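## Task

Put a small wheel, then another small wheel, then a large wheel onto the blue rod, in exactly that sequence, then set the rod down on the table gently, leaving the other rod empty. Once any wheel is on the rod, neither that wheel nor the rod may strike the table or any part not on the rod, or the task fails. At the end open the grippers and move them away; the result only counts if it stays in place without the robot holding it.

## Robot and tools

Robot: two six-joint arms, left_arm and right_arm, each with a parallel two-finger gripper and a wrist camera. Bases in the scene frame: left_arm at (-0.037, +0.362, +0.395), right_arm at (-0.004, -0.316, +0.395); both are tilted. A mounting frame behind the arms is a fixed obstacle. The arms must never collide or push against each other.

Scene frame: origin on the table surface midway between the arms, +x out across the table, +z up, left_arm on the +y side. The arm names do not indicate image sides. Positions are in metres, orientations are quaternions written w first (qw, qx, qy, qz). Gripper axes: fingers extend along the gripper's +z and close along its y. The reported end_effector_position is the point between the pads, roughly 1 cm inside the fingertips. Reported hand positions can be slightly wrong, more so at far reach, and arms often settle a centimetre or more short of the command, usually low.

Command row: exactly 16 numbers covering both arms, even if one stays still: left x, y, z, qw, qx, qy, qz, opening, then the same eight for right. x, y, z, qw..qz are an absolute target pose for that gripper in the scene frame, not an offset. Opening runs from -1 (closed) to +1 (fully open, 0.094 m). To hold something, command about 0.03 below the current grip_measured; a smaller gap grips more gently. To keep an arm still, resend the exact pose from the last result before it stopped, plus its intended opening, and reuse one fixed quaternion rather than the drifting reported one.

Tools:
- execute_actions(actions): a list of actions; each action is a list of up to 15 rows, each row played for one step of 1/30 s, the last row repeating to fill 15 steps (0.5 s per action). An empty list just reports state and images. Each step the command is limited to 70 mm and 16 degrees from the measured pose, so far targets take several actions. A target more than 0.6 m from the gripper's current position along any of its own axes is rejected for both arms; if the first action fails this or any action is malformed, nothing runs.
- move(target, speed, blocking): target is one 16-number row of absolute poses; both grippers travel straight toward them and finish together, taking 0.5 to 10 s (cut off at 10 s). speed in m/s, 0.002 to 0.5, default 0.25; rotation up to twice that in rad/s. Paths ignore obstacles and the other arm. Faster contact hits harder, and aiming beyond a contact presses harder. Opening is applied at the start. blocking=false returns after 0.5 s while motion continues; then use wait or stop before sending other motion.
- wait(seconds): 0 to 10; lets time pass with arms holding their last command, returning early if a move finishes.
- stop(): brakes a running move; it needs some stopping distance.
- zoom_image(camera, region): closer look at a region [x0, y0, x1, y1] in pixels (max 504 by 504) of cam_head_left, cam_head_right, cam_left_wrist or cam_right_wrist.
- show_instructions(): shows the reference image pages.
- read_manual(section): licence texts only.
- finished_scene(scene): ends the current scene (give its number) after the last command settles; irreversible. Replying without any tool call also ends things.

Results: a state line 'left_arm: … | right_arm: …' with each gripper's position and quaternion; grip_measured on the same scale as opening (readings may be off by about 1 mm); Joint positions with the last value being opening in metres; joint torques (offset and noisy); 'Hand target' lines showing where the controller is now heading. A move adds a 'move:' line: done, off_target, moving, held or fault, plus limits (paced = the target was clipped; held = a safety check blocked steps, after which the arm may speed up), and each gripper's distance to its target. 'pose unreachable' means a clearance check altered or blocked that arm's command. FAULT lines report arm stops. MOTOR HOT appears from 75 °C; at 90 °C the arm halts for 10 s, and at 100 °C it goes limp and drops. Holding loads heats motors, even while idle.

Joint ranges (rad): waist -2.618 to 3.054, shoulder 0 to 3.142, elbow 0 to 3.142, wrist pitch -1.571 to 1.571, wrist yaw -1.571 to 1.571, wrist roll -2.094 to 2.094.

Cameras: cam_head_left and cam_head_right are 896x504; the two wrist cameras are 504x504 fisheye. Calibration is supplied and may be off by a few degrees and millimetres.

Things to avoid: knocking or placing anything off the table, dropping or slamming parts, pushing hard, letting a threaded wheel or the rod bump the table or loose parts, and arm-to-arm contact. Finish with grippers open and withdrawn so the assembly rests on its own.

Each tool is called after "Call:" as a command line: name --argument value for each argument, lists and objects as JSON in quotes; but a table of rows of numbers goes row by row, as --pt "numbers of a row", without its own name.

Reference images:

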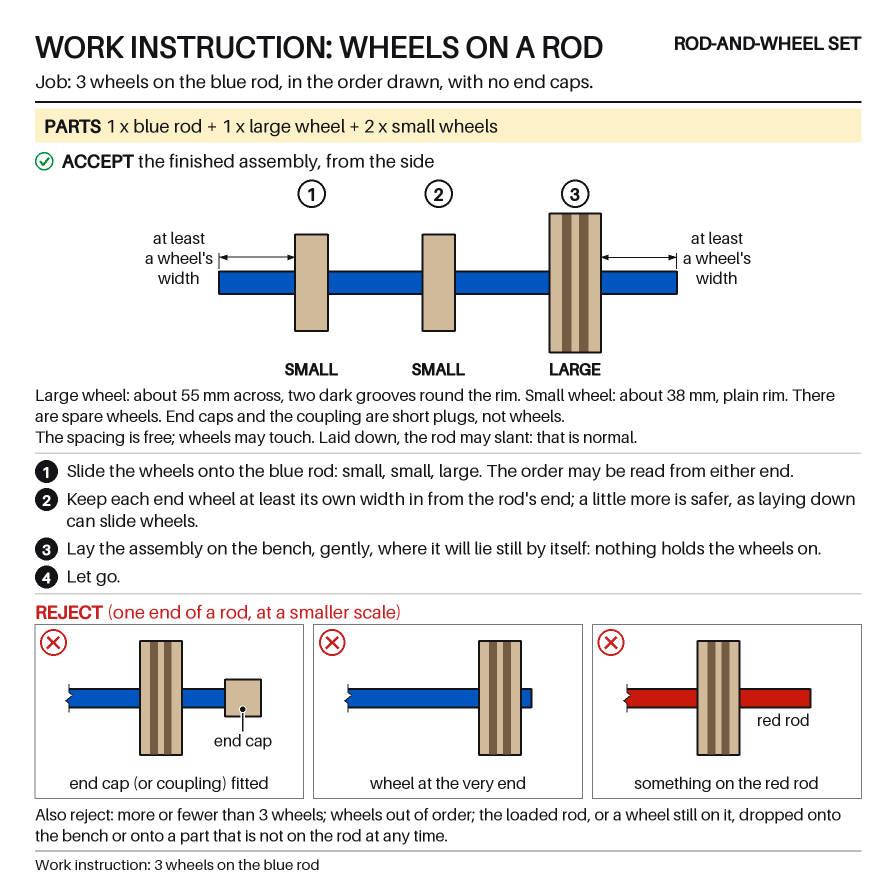

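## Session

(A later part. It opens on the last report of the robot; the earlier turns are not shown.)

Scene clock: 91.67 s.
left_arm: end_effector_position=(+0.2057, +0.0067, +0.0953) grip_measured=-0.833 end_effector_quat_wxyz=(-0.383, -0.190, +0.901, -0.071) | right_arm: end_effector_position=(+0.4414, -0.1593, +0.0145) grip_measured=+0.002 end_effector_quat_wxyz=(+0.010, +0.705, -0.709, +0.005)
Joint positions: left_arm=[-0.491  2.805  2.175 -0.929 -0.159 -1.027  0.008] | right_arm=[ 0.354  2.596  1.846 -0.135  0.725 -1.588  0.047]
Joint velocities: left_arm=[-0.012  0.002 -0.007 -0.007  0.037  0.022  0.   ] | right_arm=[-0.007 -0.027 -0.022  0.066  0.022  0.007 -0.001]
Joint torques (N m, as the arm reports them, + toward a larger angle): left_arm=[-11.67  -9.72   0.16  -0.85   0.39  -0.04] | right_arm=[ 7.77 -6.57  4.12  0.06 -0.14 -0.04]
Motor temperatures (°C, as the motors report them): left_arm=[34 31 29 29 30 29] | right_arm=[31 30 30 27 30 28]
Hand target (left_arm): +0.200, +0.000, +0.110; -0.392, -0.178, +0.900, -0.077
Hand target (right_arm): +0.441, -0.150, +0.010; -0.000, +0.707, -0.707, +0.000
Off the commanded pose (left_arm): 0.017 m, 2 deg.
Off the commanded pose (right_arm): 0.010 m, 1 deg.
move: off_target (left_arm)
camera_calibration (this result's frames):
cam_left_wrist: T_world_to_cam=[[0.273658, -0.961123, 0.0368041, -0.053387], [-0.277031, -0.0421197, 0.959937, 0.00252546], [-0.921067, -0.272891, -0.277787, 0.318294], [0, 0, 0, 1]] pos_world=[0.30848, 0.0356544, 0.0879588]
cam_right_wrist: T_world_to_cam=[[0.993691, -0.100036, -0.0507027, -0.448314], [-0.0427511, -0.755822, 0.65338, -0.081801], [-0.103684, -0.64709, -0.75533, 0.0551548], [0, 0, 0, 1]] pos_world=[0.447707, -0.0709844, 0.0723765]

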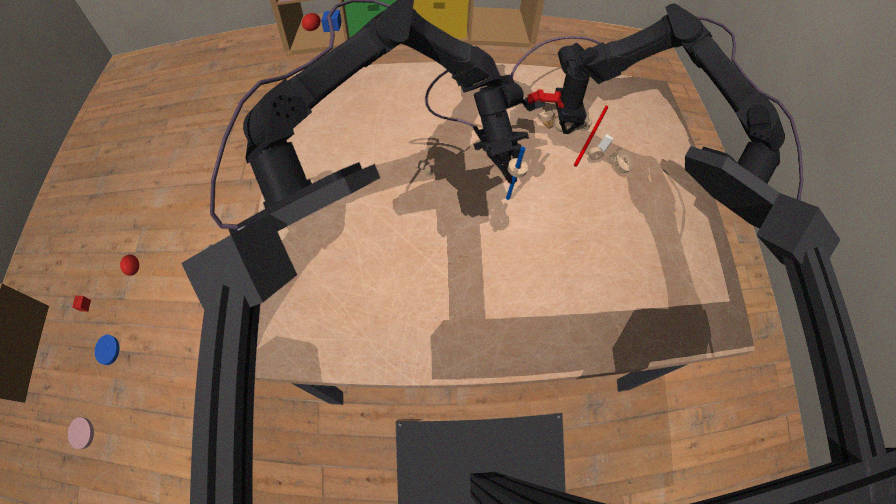

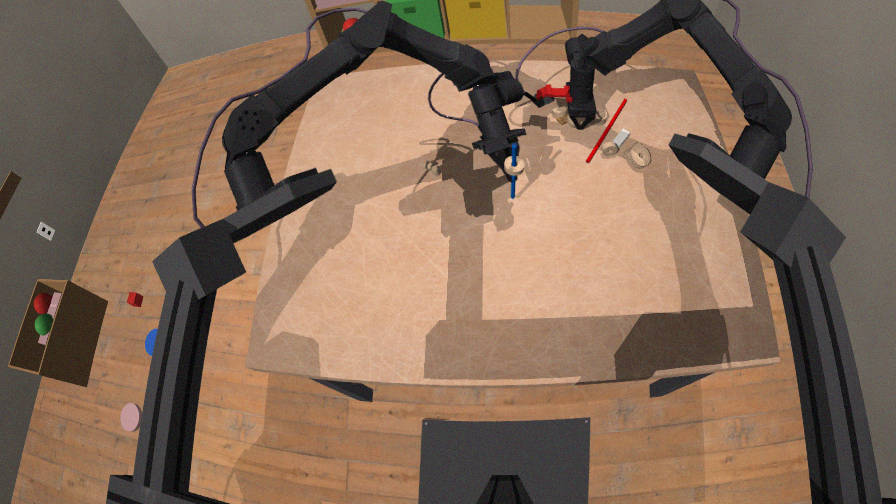

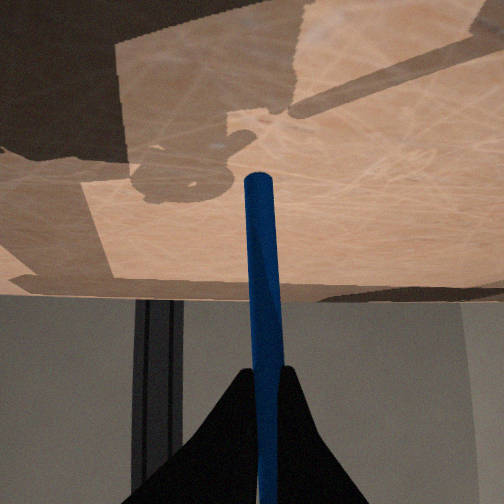

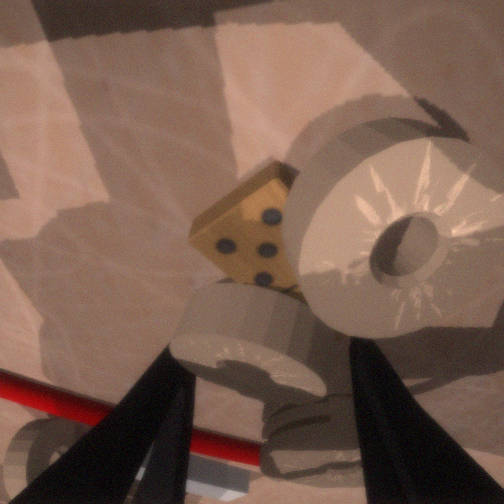

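Call:
move --target '[0.20,0.0,0.11,-0.392,-0.178,0.90,-0.077,-0.87, 0.430,-0.150,0.010,0,-0.707,0.707,0,0.05]' --speed 0.02

Call:
execute_actions --actions '[[[0.20,0.0,0.11,-0.392,-0.178,0.90,-0.077,-0.87, 0.430,-0.150,0.010,0,-0.707,0.707,0,-0.24]],[[0.20,0.0,0.11,-0.392,-0.178,0.90,-0.077,-0.87, 0.430,-0.150,0.010,0,-0.707,0.707,0,-0.24]]]'

Scene clock: 93.17 s.
left_arm: end_effector_position=(+0.2057, +0.0067, +0.0953) grip_measured=-0.833 end_effector_quat_wxyz=(-0.383, -0.190, +0.901, -0.071) | right_arm: end_effector_position=(+0.4411, -0.1592, +0.0138) grip_measured=+0.048 end_effector_quat_wxyz=(+0.005, +0.701, -0.713, +0.012)
Joint positions: left_arm=[-0.491  2.805  2.175 -0.929 -0.159 -1.027  0.008] | right_arm=[ 0.354  2.593  1.822 -0.093  0.728 -1.592  0.049]
Joint velocities: left_arm=[-0.002 -0.012 -0.002 -0.11  -0.051  0.007 -0.   ] | right_arm=[ 0.002  0.017 -0.007 -0.022 -0.022 -0.051 -0.001]
Joint torques (N m, as the arm reports them, + toward a larger angle): left_arm=[-11.62  -9.73   0.16  -0.86   0.39  -0.04] | right_arm=[ 7.83 -7.34  0.3   0.21 -0.24 -0.08]
Motor temperatures (°C, as the motors report them): left_arm=[34 31 29 29 30 29] | right_arm=[31 30 30 27 30 28]
Hand target (left_arm): +0.200, +0.000, +0.110; -0.392, -0.178, +0.900, -0.077
Hand target (right_arm): +0.430, -0.150, +0.010; +0.000, +0.707, -0.707, -0.000
Off the commanded pose (left_arm): 0.017 m, 2 deg.
Off the commanded pose (right_arm): 0.015 m, 2 deg.
move: off_target (left_arm, right_arm)
camera_calibration (this result's frames):
cam_left_wrist: T_world_to_cam=[[0.273658, -0.961123, 0.0368041, -0.053387], [-0.277031, -0.0421197, 0.959937, 0.00252546], [-0.921067, -0.272891, -0.277787, 0.318294], [0, 0, 0, 1]] pos_world=[0.30848, 0.0356544, 0.0879588]
cam_right_wrist: T_world_to_cam=[[0.99333, -0.110254, -0.0337665, -0.449799], [-0.0613071, -0.752995, 0.655164, -0.0726171], [-0.0976605, -0.648724, -0.754732, 0.0517074], [0, 0, 0, 1]] pos_world=[0.447396, -0.0707286, 0.0714132]

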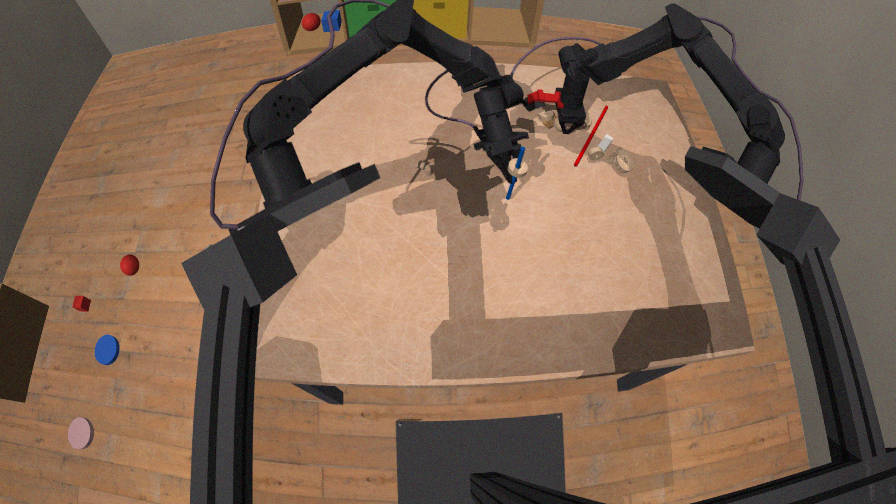

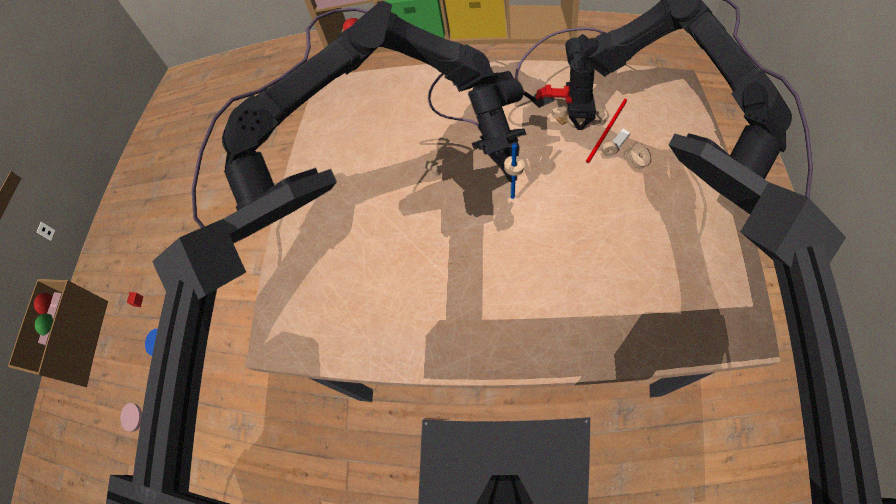

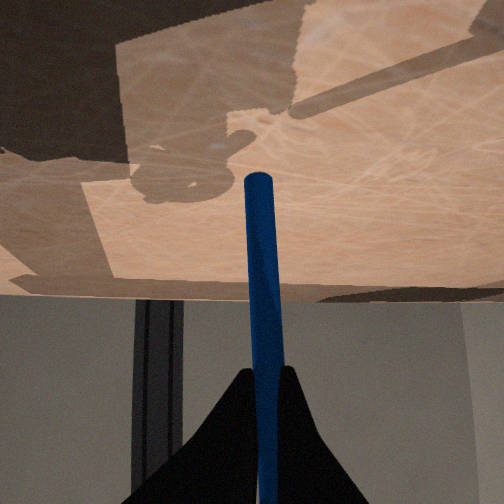

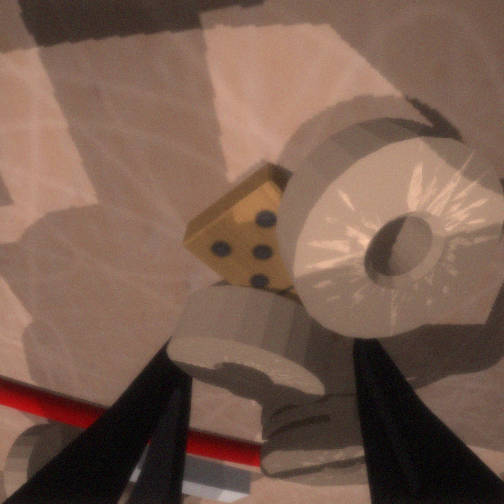

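Scene clock: 94.17 s.
left_arm: end_effector_position=(+0.2057, +0.0067, +0.0953) grip_measured=-0.833 end_effector_quat_wxyz=(-0.383, -0.190, +0.901, -0.071) | right_arm: end_effector_position=(+0.4395, -0.1587, +0.0137) grip_measured=-0.204 end_effector_quat_wxyz=(+0.006, +0.703, -0.711, +0.011)
Joint positions: left_arm=[-0.491  2.805  2.175 -0.929 -0.159 -1.027  0.008] | right_arm=[ 0.354  2.593  1.819 -0.093  0.728 -1.592  0.037]
Joint velocities: left_arm=[-0.007 -0.027  0.002 -0.037  0.037 -0.007  0.001] | right_arm=[-0.007 -0.012 -0.007  0.037  0.022 -0.051  0.001]
Joint torques (N m, as the arm reports them, + toward a larger angle): left_arm=[-11.58  -9.7    0.21  -0.87   0.41  -0.04] | right_arm=[ 7.92 -7.48  0.72  0.19 -0.22 -0.02]
Motor temperatures (°C, as the motors report them): left_arm=[34 31 29 29 30 29] | right_arm=[31 30 30 27 30 28]
Hand target (left_arm): +0.200, +0.000, +0.110; -0.392, -0.178, +0.899, -0.077
Hand target (right_arm): +0.430, -0.150, +0.010; +0.000, +0.707, -0.707, -0.000
Off the commanded pose (left_arm): 0.017 m, 2 deg.
Off the commanded pose (right_arm): 0.013 m, 2 deg.
camera_calibration (this result's frames):
cam_left_wrist: T_world_to_cam=[[0.273658, -0.961123, 0.0368041, -0.053387], [-0.277031, -0.0421197, 0.959937, 0.00252546], [-0.921067, -0.272891, -0.277787, 0.318294], [0, 0, 0, 1]] pos_world=[0.30848, 0.0356544, 0.0879588]
cam_right_wrist: T_world_to_cam=[[0.993585, -0.106926, -0.0368195, -0.44768], [-0.0568394, -0.753651, 0.654812, -0.0743326], [-0.0977653, -0.648519, -0.754894, 0.0518724], [0, 0, 0, 1]] pos_world=[0.445654, -0.0702491, 0.0713487]

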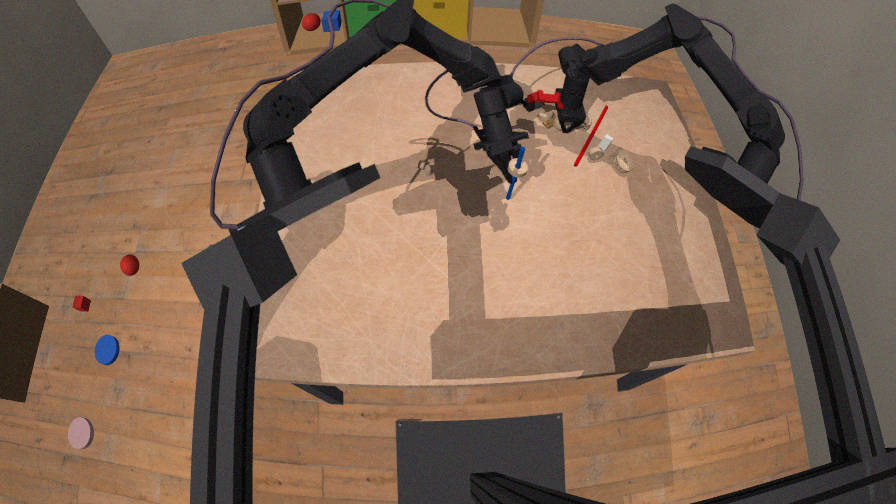

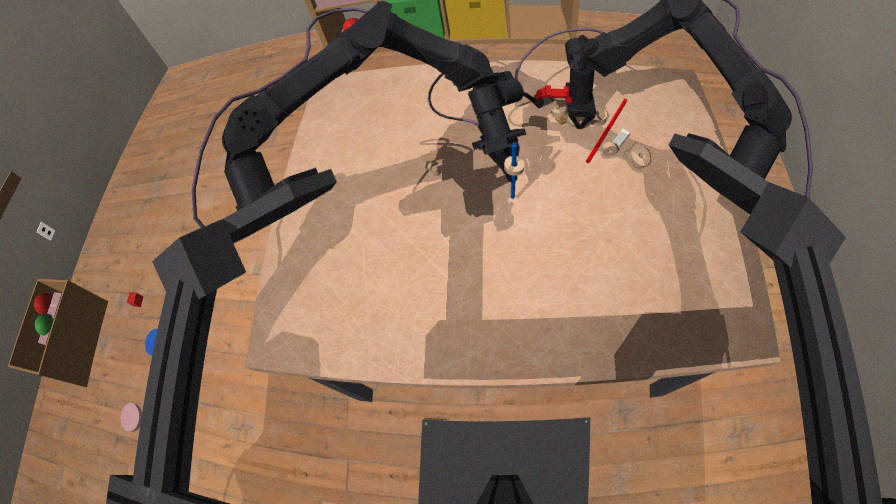

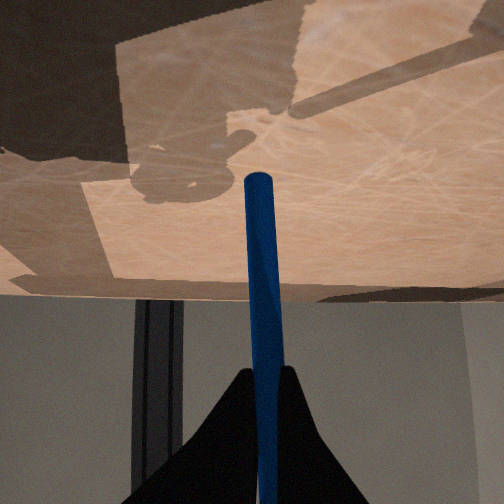

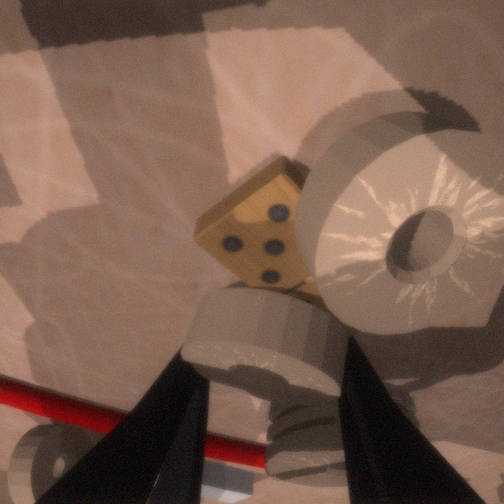

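Call:
move --target '[0.20,0.0,0.11,-0.392,-0.178,0.90,-0.077,-0.87, 0.42,-0.15,0.07,0,-0.707,0.707,0,-0.24]' --speed 0.1

Call:
move --target '[0.20,0.0,0.11,-0.392,-0.178,0.90,-0.077,-0.87, 0.25,-0.15,0.04,0,-0.574,0.819,0,-0.24]' --speed 0.2

Call:
move --target '[0.20,0.0,0.11,-0.392,-0.178,0.90,-0.077,-0.87, 0.25,-0.15,0.013,0,-0.574,0.819,0,-0.24]' --speed 0.03

Call:
execute_actions --actions '[[[0.20,0.0,0.11,-0.392,-0.178,0.90,-0.077,-0.87, 0.25,-0.15,0.011,0,-0.574,0.819,0,-0.1]],[[0.20,0.0,0.11,-0.392,-0.178,0.90,-0.077,-0.87, 0.25,-0.15,0.009,0,-0.574,0.819,0,-0.1]],[[0.20,0.0,0.11,-0.392,-0.178,0.90,-0.077,-0.87, 0.25,-0.15,0.009,0,-0.574,0.819,0,-0.24]],[[0.20,0.0,0.11,-0.392,-0.178,0.90,-0.077,-0.87, 0.25,-0.15,0.009,0,-0.574,0.819,0,-0.24]]]'

Scene clock: 95.47 s.
left_arm: end_effector_position=(+0.2058, +0.0070, +0.0951) grip_measured=-0.833 end_effector_quat_wxyz=(-0.383, -0.191, +0.901, -0.071) | right_arm: end_effector_position=(+0.4194, -0.1563, +0.0600) grip_measured=-0.204 end_effector_quat_wxyz=(+0.005, +0.704, -0.710, +0.001)
Joint positions: left_arm=[-0.49   2.805  2.175 -0.929 -0.159 -1.027  0.008] | right_arm=[ 0.417  2.441  1.602 -0.091  0.752 -1.519  0.037]
Joint velocities: left_arm=[-0.002  0.007 -0.012  0.037 -0.051 -0.007  0.   ] | right_arm=[-0.017 -0.002 -0.042  0.037 -0.022  0.007  0.   ]
Joint torques (N m, as the arm reports them, + toward a larger angle): left_arm=[-11.68  -9.66   0.19  -0.86   0.4   -0.03] | right_arm=[ 8.74 -8.97  0.81 -0.12  0.04  0.08]
Motor temperatures (°C, as the motors report them): left_arm=[34 31 29 29 30 29] | right_arm=[31 30 30 27 30 28]
Hand target (left_arm): +0.200, +0.000, +0.110; -0.392, -0.178, +0.899, -0.077
Hand target (right_arm): +0.420, -0.151, +0.070; -0.000, +0.707, -0.707, +0.001
Off the commanded pose (left_arm): 0.017 m, 2 deg.
Off the commanded pose (right_arm): 0.012 m, 1 deg.
move: off_target (left_arm, right_arm)
camera_calibration (this result's frames):
cam_left_wrist: T_world_to_cam=[[0.274099, -0.96102, 0.0361999, -0.0531696], [-0.276736, -0.0427684, 0.959994, 0.00274883], [-0.921025, -0.273151, -0.277671, 0.318344], [0, 0, 0, 1]] pos_world=[0.308538, 0.0359766, 0.087681]
cam_right_wrist: T_world_to_cam=[[0.993493, -0.101669, -0.0513357, -0.42399], [-0.0448483, -0.763532, 0.64421, -0.109948], [-0.104693, -0.637716, -0.763124, 0.0915635], [0, 0, 0, 1]] pos_world=[0.425886, -0.0686636, 0.118938]

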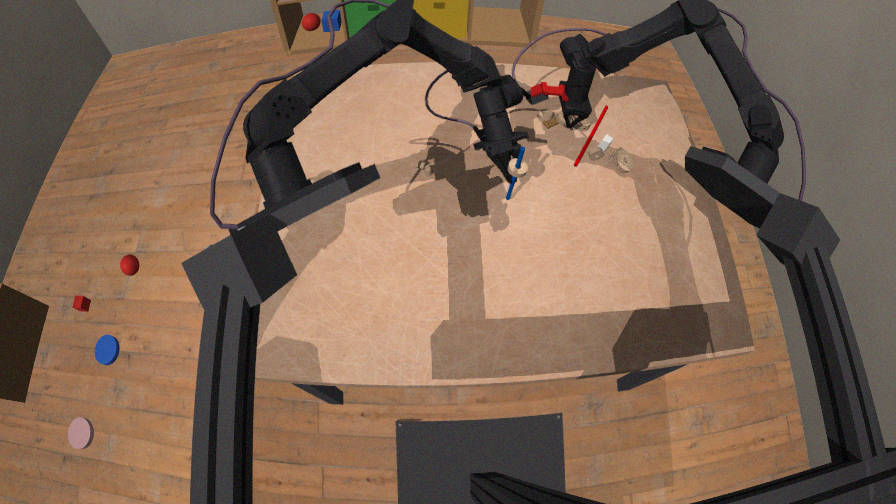

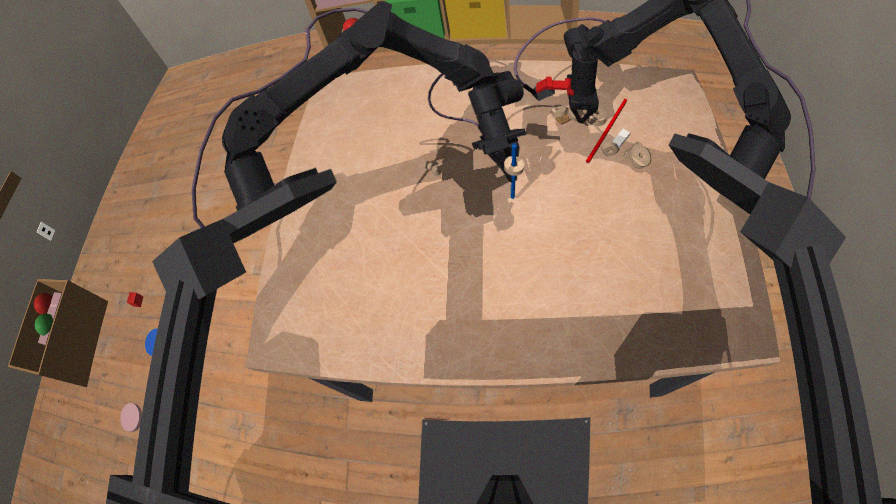

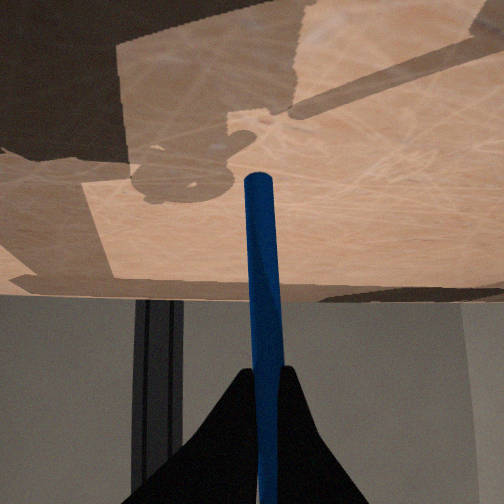

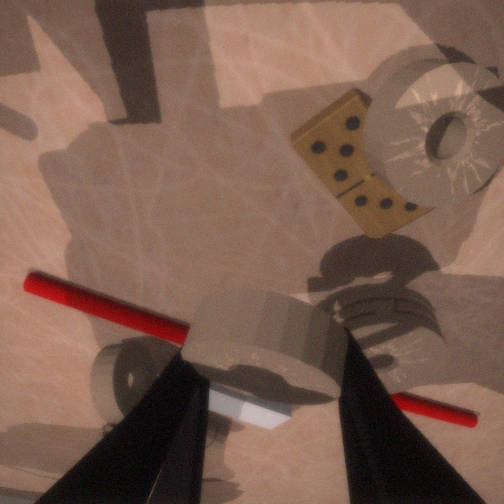

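Scene clock: 97.13 s.
left_arm: end_effector_position=(+0.2057, +0.0066, +0.0954) grip_measured=-0.833 end_effector_quat_wxyz=(-0.383, -0.190, +0.901, -0.071) | right_arm: end_effector_position=(+0.2547, -0.1573, +0.0409) grip_measured=-0.204 end_effector_quat_wxyz=(-0.005, -0.574, +0.819, -0.007)
Joint positions: left_arm=[-0.491  2.805  2.175 -0.929 -0.159 -1.027  0.008] | right_arm=[ 0.394  2.521  1.007  0.608  0.747 -1.208  0.037]
Joint velocities: left_arm=[-0.022  0.007 -0.002 -0.007 -0.037  0.051 -0.001] | right_arm=[ 0.002 -0.022 -0.017  0.051 -0.066 -0.022  0.   ]
Joint torques (N m, as the arm reports them, + toward a larger angle): left_arm=[-11.62  -9.69   0.18  -0.85   0.41  -0.05] | right_arm=[ 6.16 -4.98 -1.95  0.14 -0.17  0.08]
Motor temperatures (°C, as the motors report them): left_arm=[34 31 29 29 30 29] | right_arm=[31 30 30 27 30 28]
Hand target (left_arm): +0.200, +0.000, +0.110; -0.392, -0.178, +0.900, -0.077
Hand target (right_arm): +0.250, -0.154, +0.042; -0.000, -0.574, +0.819, +0.000
Off the commanded pose (left_arm): 0.017 m, 2 deg.
Off the commanded pose (right_arm): 0.009 m, 1 deg.
move: off_target (left_arm)
camera_calibration (this result's frames):
cam_left_wrist: T_world_to_cam=[[0.273287, -0.961223, 0.0369276, -0.0534051], [-0.277418, -0.0419991, 0.959831, 0.00251971], [-0.921061, -0.272554, -0.278139, 0.318313], [0, 0, 0, 1]] pos_world=[0.30848, 0.0355292, 0.0880889]
cam_right_wrist: T_world_to_cam=[[0.903345, -0.427075, -0.0396757, -0.290204], [-0.301457, -0.697984, 0.649571, -0.0303588], [-0.305109, -0.574826, -0.759265, 0.119809], [0, 0, 0, 1]] pos_world=[0.289557, -0.0762593, 0.0991731]

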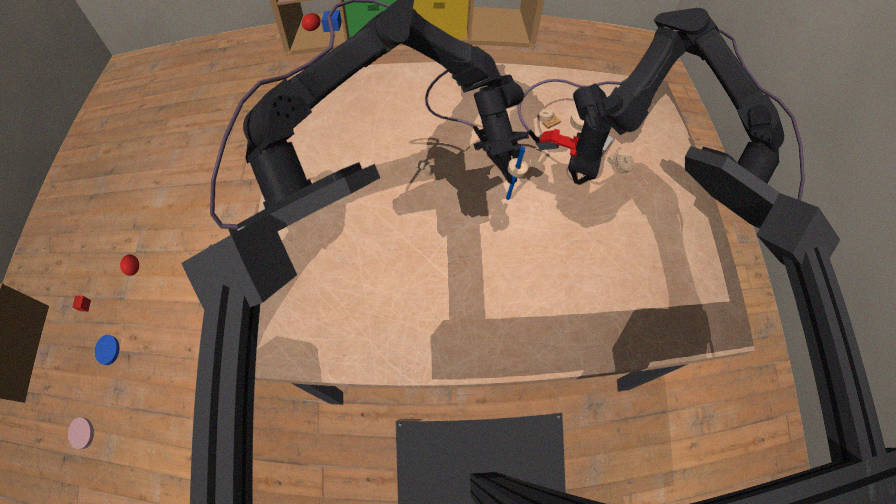

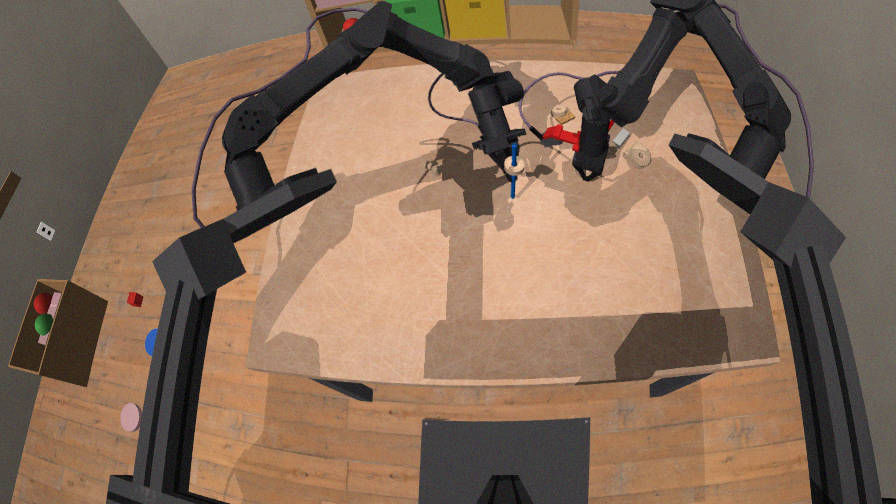

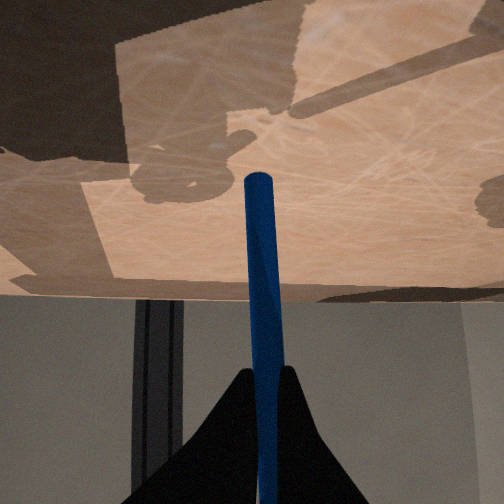

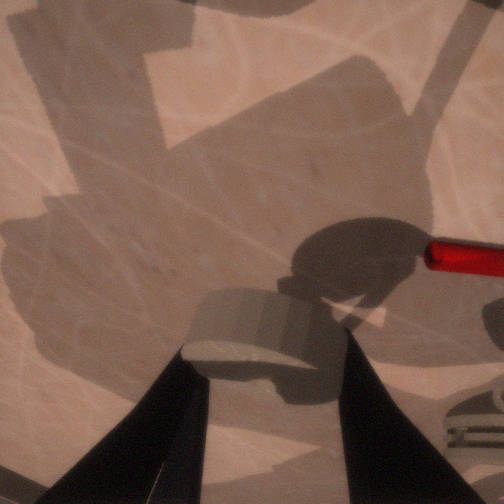

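Scene clock: 98.40 s.
left_arm: end_effector_position=(+0.2058, +0.0070, +0.0950) grip_measured=-0.833 end_effector_quat_wxyz=(-0.383, -0.191, +0.901, -0.071) | right_arm: end_effector_position=(+0.2475, -0.1565, +0.0160) grip_measured=-0.204 end_effector_quat_wxyz=(-0.010, -0.574, +0.819, -0.003)
Joint positions: left_arm=[-0.49   2.805  2.175 -0.929 -0.159 -1.027  0.008] | right_arm=[ 0.35   2.601  1.069  0.639  0.719 -1.244  0.037]
Joint velocities: left_arm=[ 0.002  0.002  0.002 -0.051  0.066  0.037 -0.   ] | right_arm=[-0.007 -0.012 -0.002 -0.037 -0.022 -0.007 -0.   ]
Joint torques (N m, as the arm reports them, + toward a larger angle): left_arm=[-11.55  -9.74   0.15  -0.87   0.43  -0.04] | right_arm=[ 5.96 -4.23  0.1   0.09 -0.19 -0.08]
Motor temperatures (°C, as the motors report them): left_arm=[34 31 29 29 30 29] | right_arm=[31 30 30 27 30 28]
Hand target (left_arm): +0.200, +0.000, +0.110; -0.392, -0.178, +0.899, -0.077
Hand target (right_arm): +0.250, -0.150, +0.013; +0.000, -0.574, +0.819, +0.000
Off the commanded pose (left_arm): 0.018 m, 2 deg.
Off the commanded pose (right_arm): 0.008 m, 1 deg.
move: off_target (left_arm)
camera_calibration (this result's frames):
cam_left_wrist: T_world_to_cam=[[0.273948, -0.96107, 0.0360213, -0.0530788], [-0.276975, -0.0429722, 0.959916, 0.00285477], [-0.920998, -0.272944, -0.277964, 0.318388], [0, 0, 0, 1]] pos_world=[0.308567, 0.0360124, 0.0876721]
cam_right_wrist: T_world_to_cam=[[0.902704, -0.427244, -0.0508726, -0.28397], [-0.293499, -0.697907, 0.653287, -0.0178126], [-0.314618, -0.574794, -0.755399, 0.101467], [0, 0, 0, 1]] pos_world=[0.283036, -0.0754337, 0.0738385]

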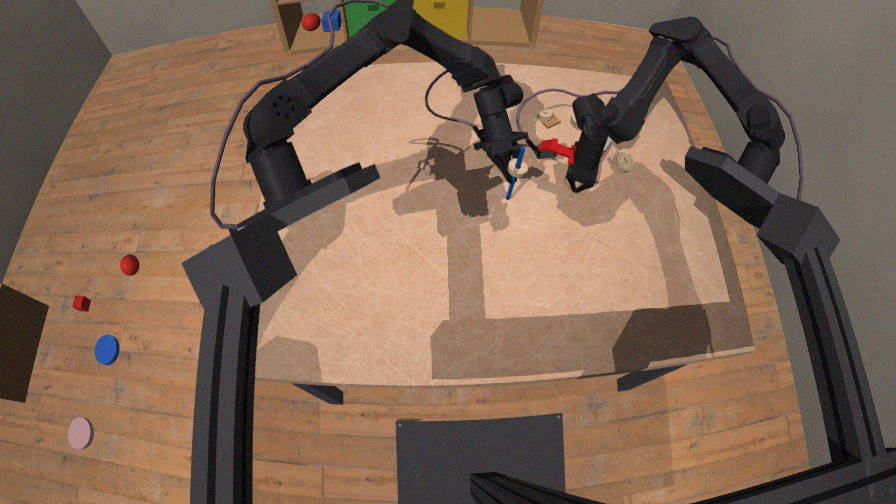

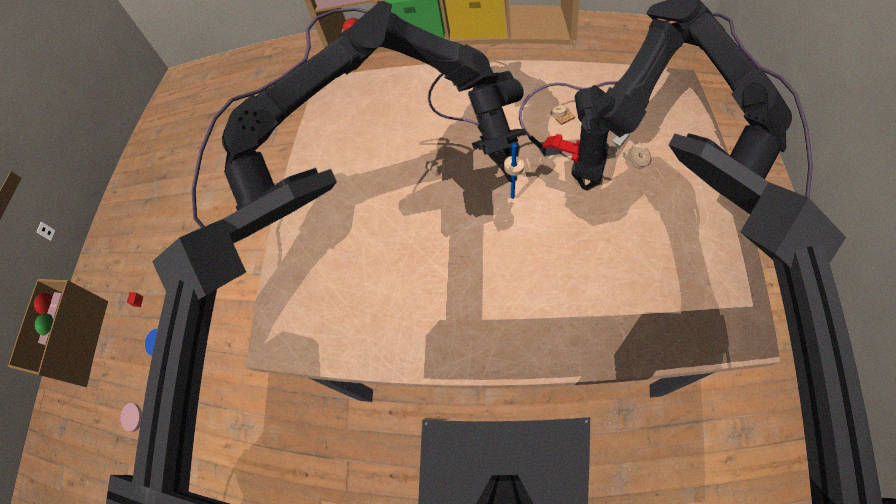

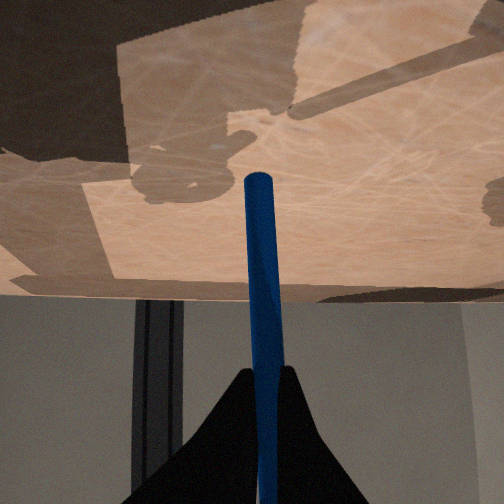

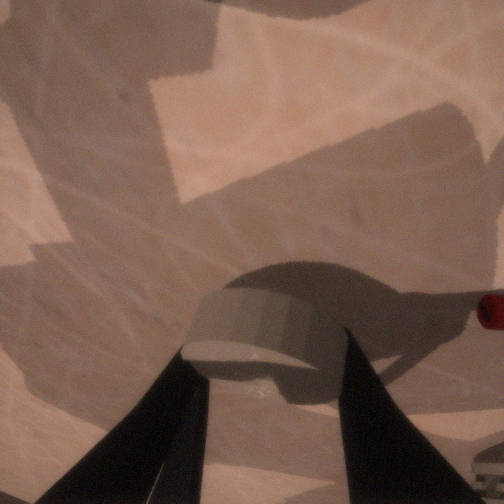

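Scene clock: 100.40 s.
left_arm: end_effector_position=(+0.2058, +0.0070, +0.0950) grip_measured=-0.833 end_effector_quat_wxyz=(-0.383, -0.191, +0.901, -0.071) | right_arm: end_effector_position=(+0.2499, -0.1552, +0.0140) grip_measured=-0.218 end_effector_quat_wxyz=(-0.006, -0.574, +0.819, -0.004)
Joint positions: left_arm=[-0.49   2.805  2.175 -0.929 -0.159 -1.027  0.008] | right_arm=[ 0.348  2.607  1.078  0.649  0.713 -1.253  0.037]
Joint velocities: left_arm=[-0.002  0.012 -0.007 -0.051  0.007  0.007 -0.   ] | right_arm=[ 0.012 -0.002 -0.012  0.022 -0.007 -0.037  0.001]
Joint torques (N m, as the arm reports them, + toward a larger angle): left_arm=[-11.6   -9.69   0.2   -0.86   0.4   -0.03] | right_arm=[ 5.81 -3.99  0.36  0.08 -0.14 -0.02]
Motor temperatures (°C, as the motors report them): left_arm=[34 31 29 29 30 29] | right_arm=[31 30 30 27 30 28]
Hand target (left_arm): +0.200, +0.000, +0.110; -0.392, -0.178, +0.899, -0.077
Hand target (right_arm): +0.250, -0.150, +0.009; +0.000, -0.574, +0.819, -0.000
Off the commanded pose (left_arm): 0.018 m, 2 deg.
Off the commanded pose (right_arm): 0.007 m, 1 deg.
camera_calibration (this result's frames):
cam_left_wrist: T_world_to_cam=[[0.273948, -0.96107, 0.0360213, -0.0530788], [-0.276975, -0.0429722, 0.959916, 0.00285477], [-0.920998, -0.272944, -0.277964, 0.318388], [0, 0, 0, 1]] pos_world=[0.308567, 0.0360124, 0.0876721]
cam_right_wrist: T_world_to_cam=[[0.903069, -0.427032, -0.0459392, -0.285846], [-0.298433, -0.700816, 0.647916, -0.0140374], [-0.308876, -0.571403, -0.760325, 0.100672], [0, 0, 0, 1]] pos_world=[0.285045, -0.0743785, 0.0725071]

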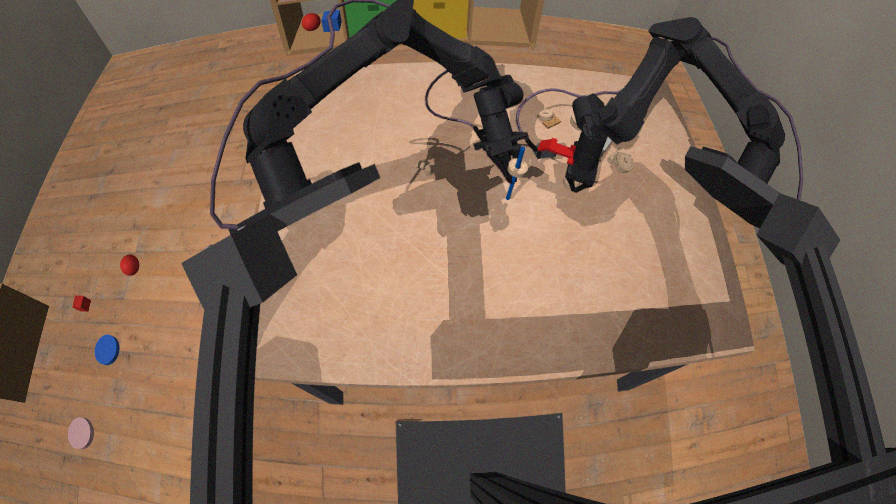

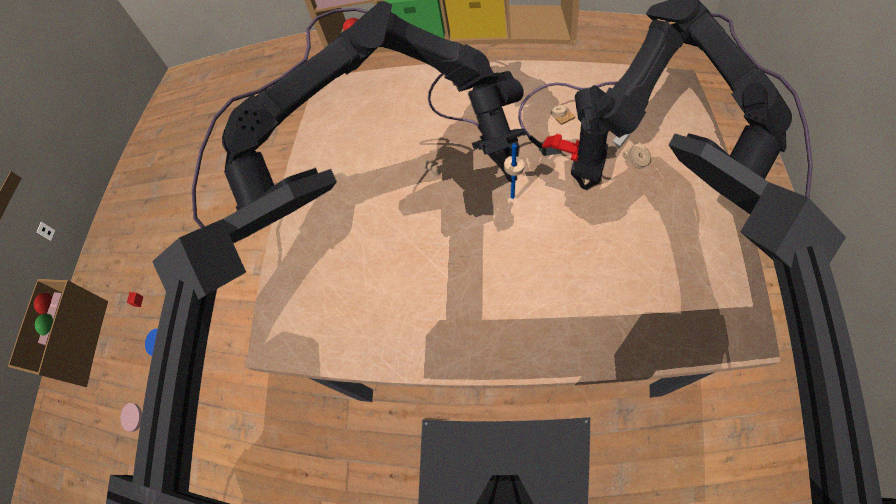

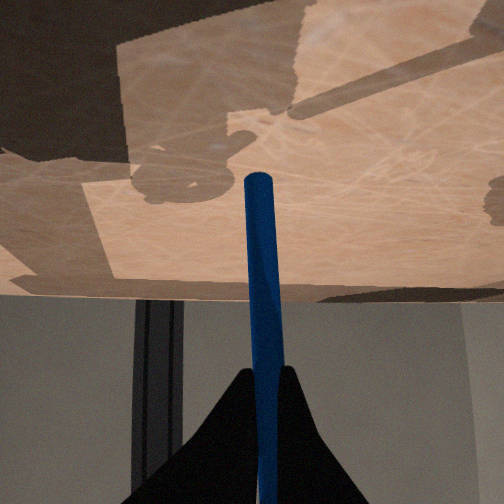

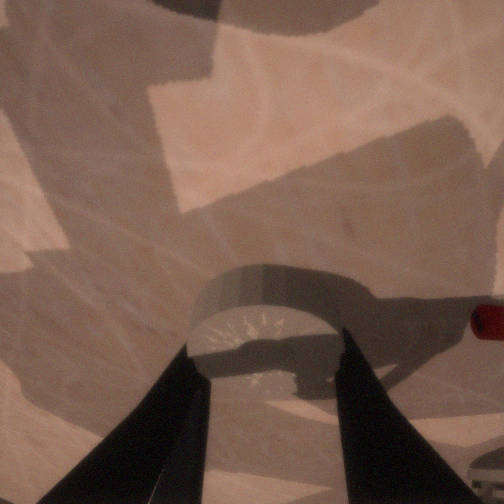

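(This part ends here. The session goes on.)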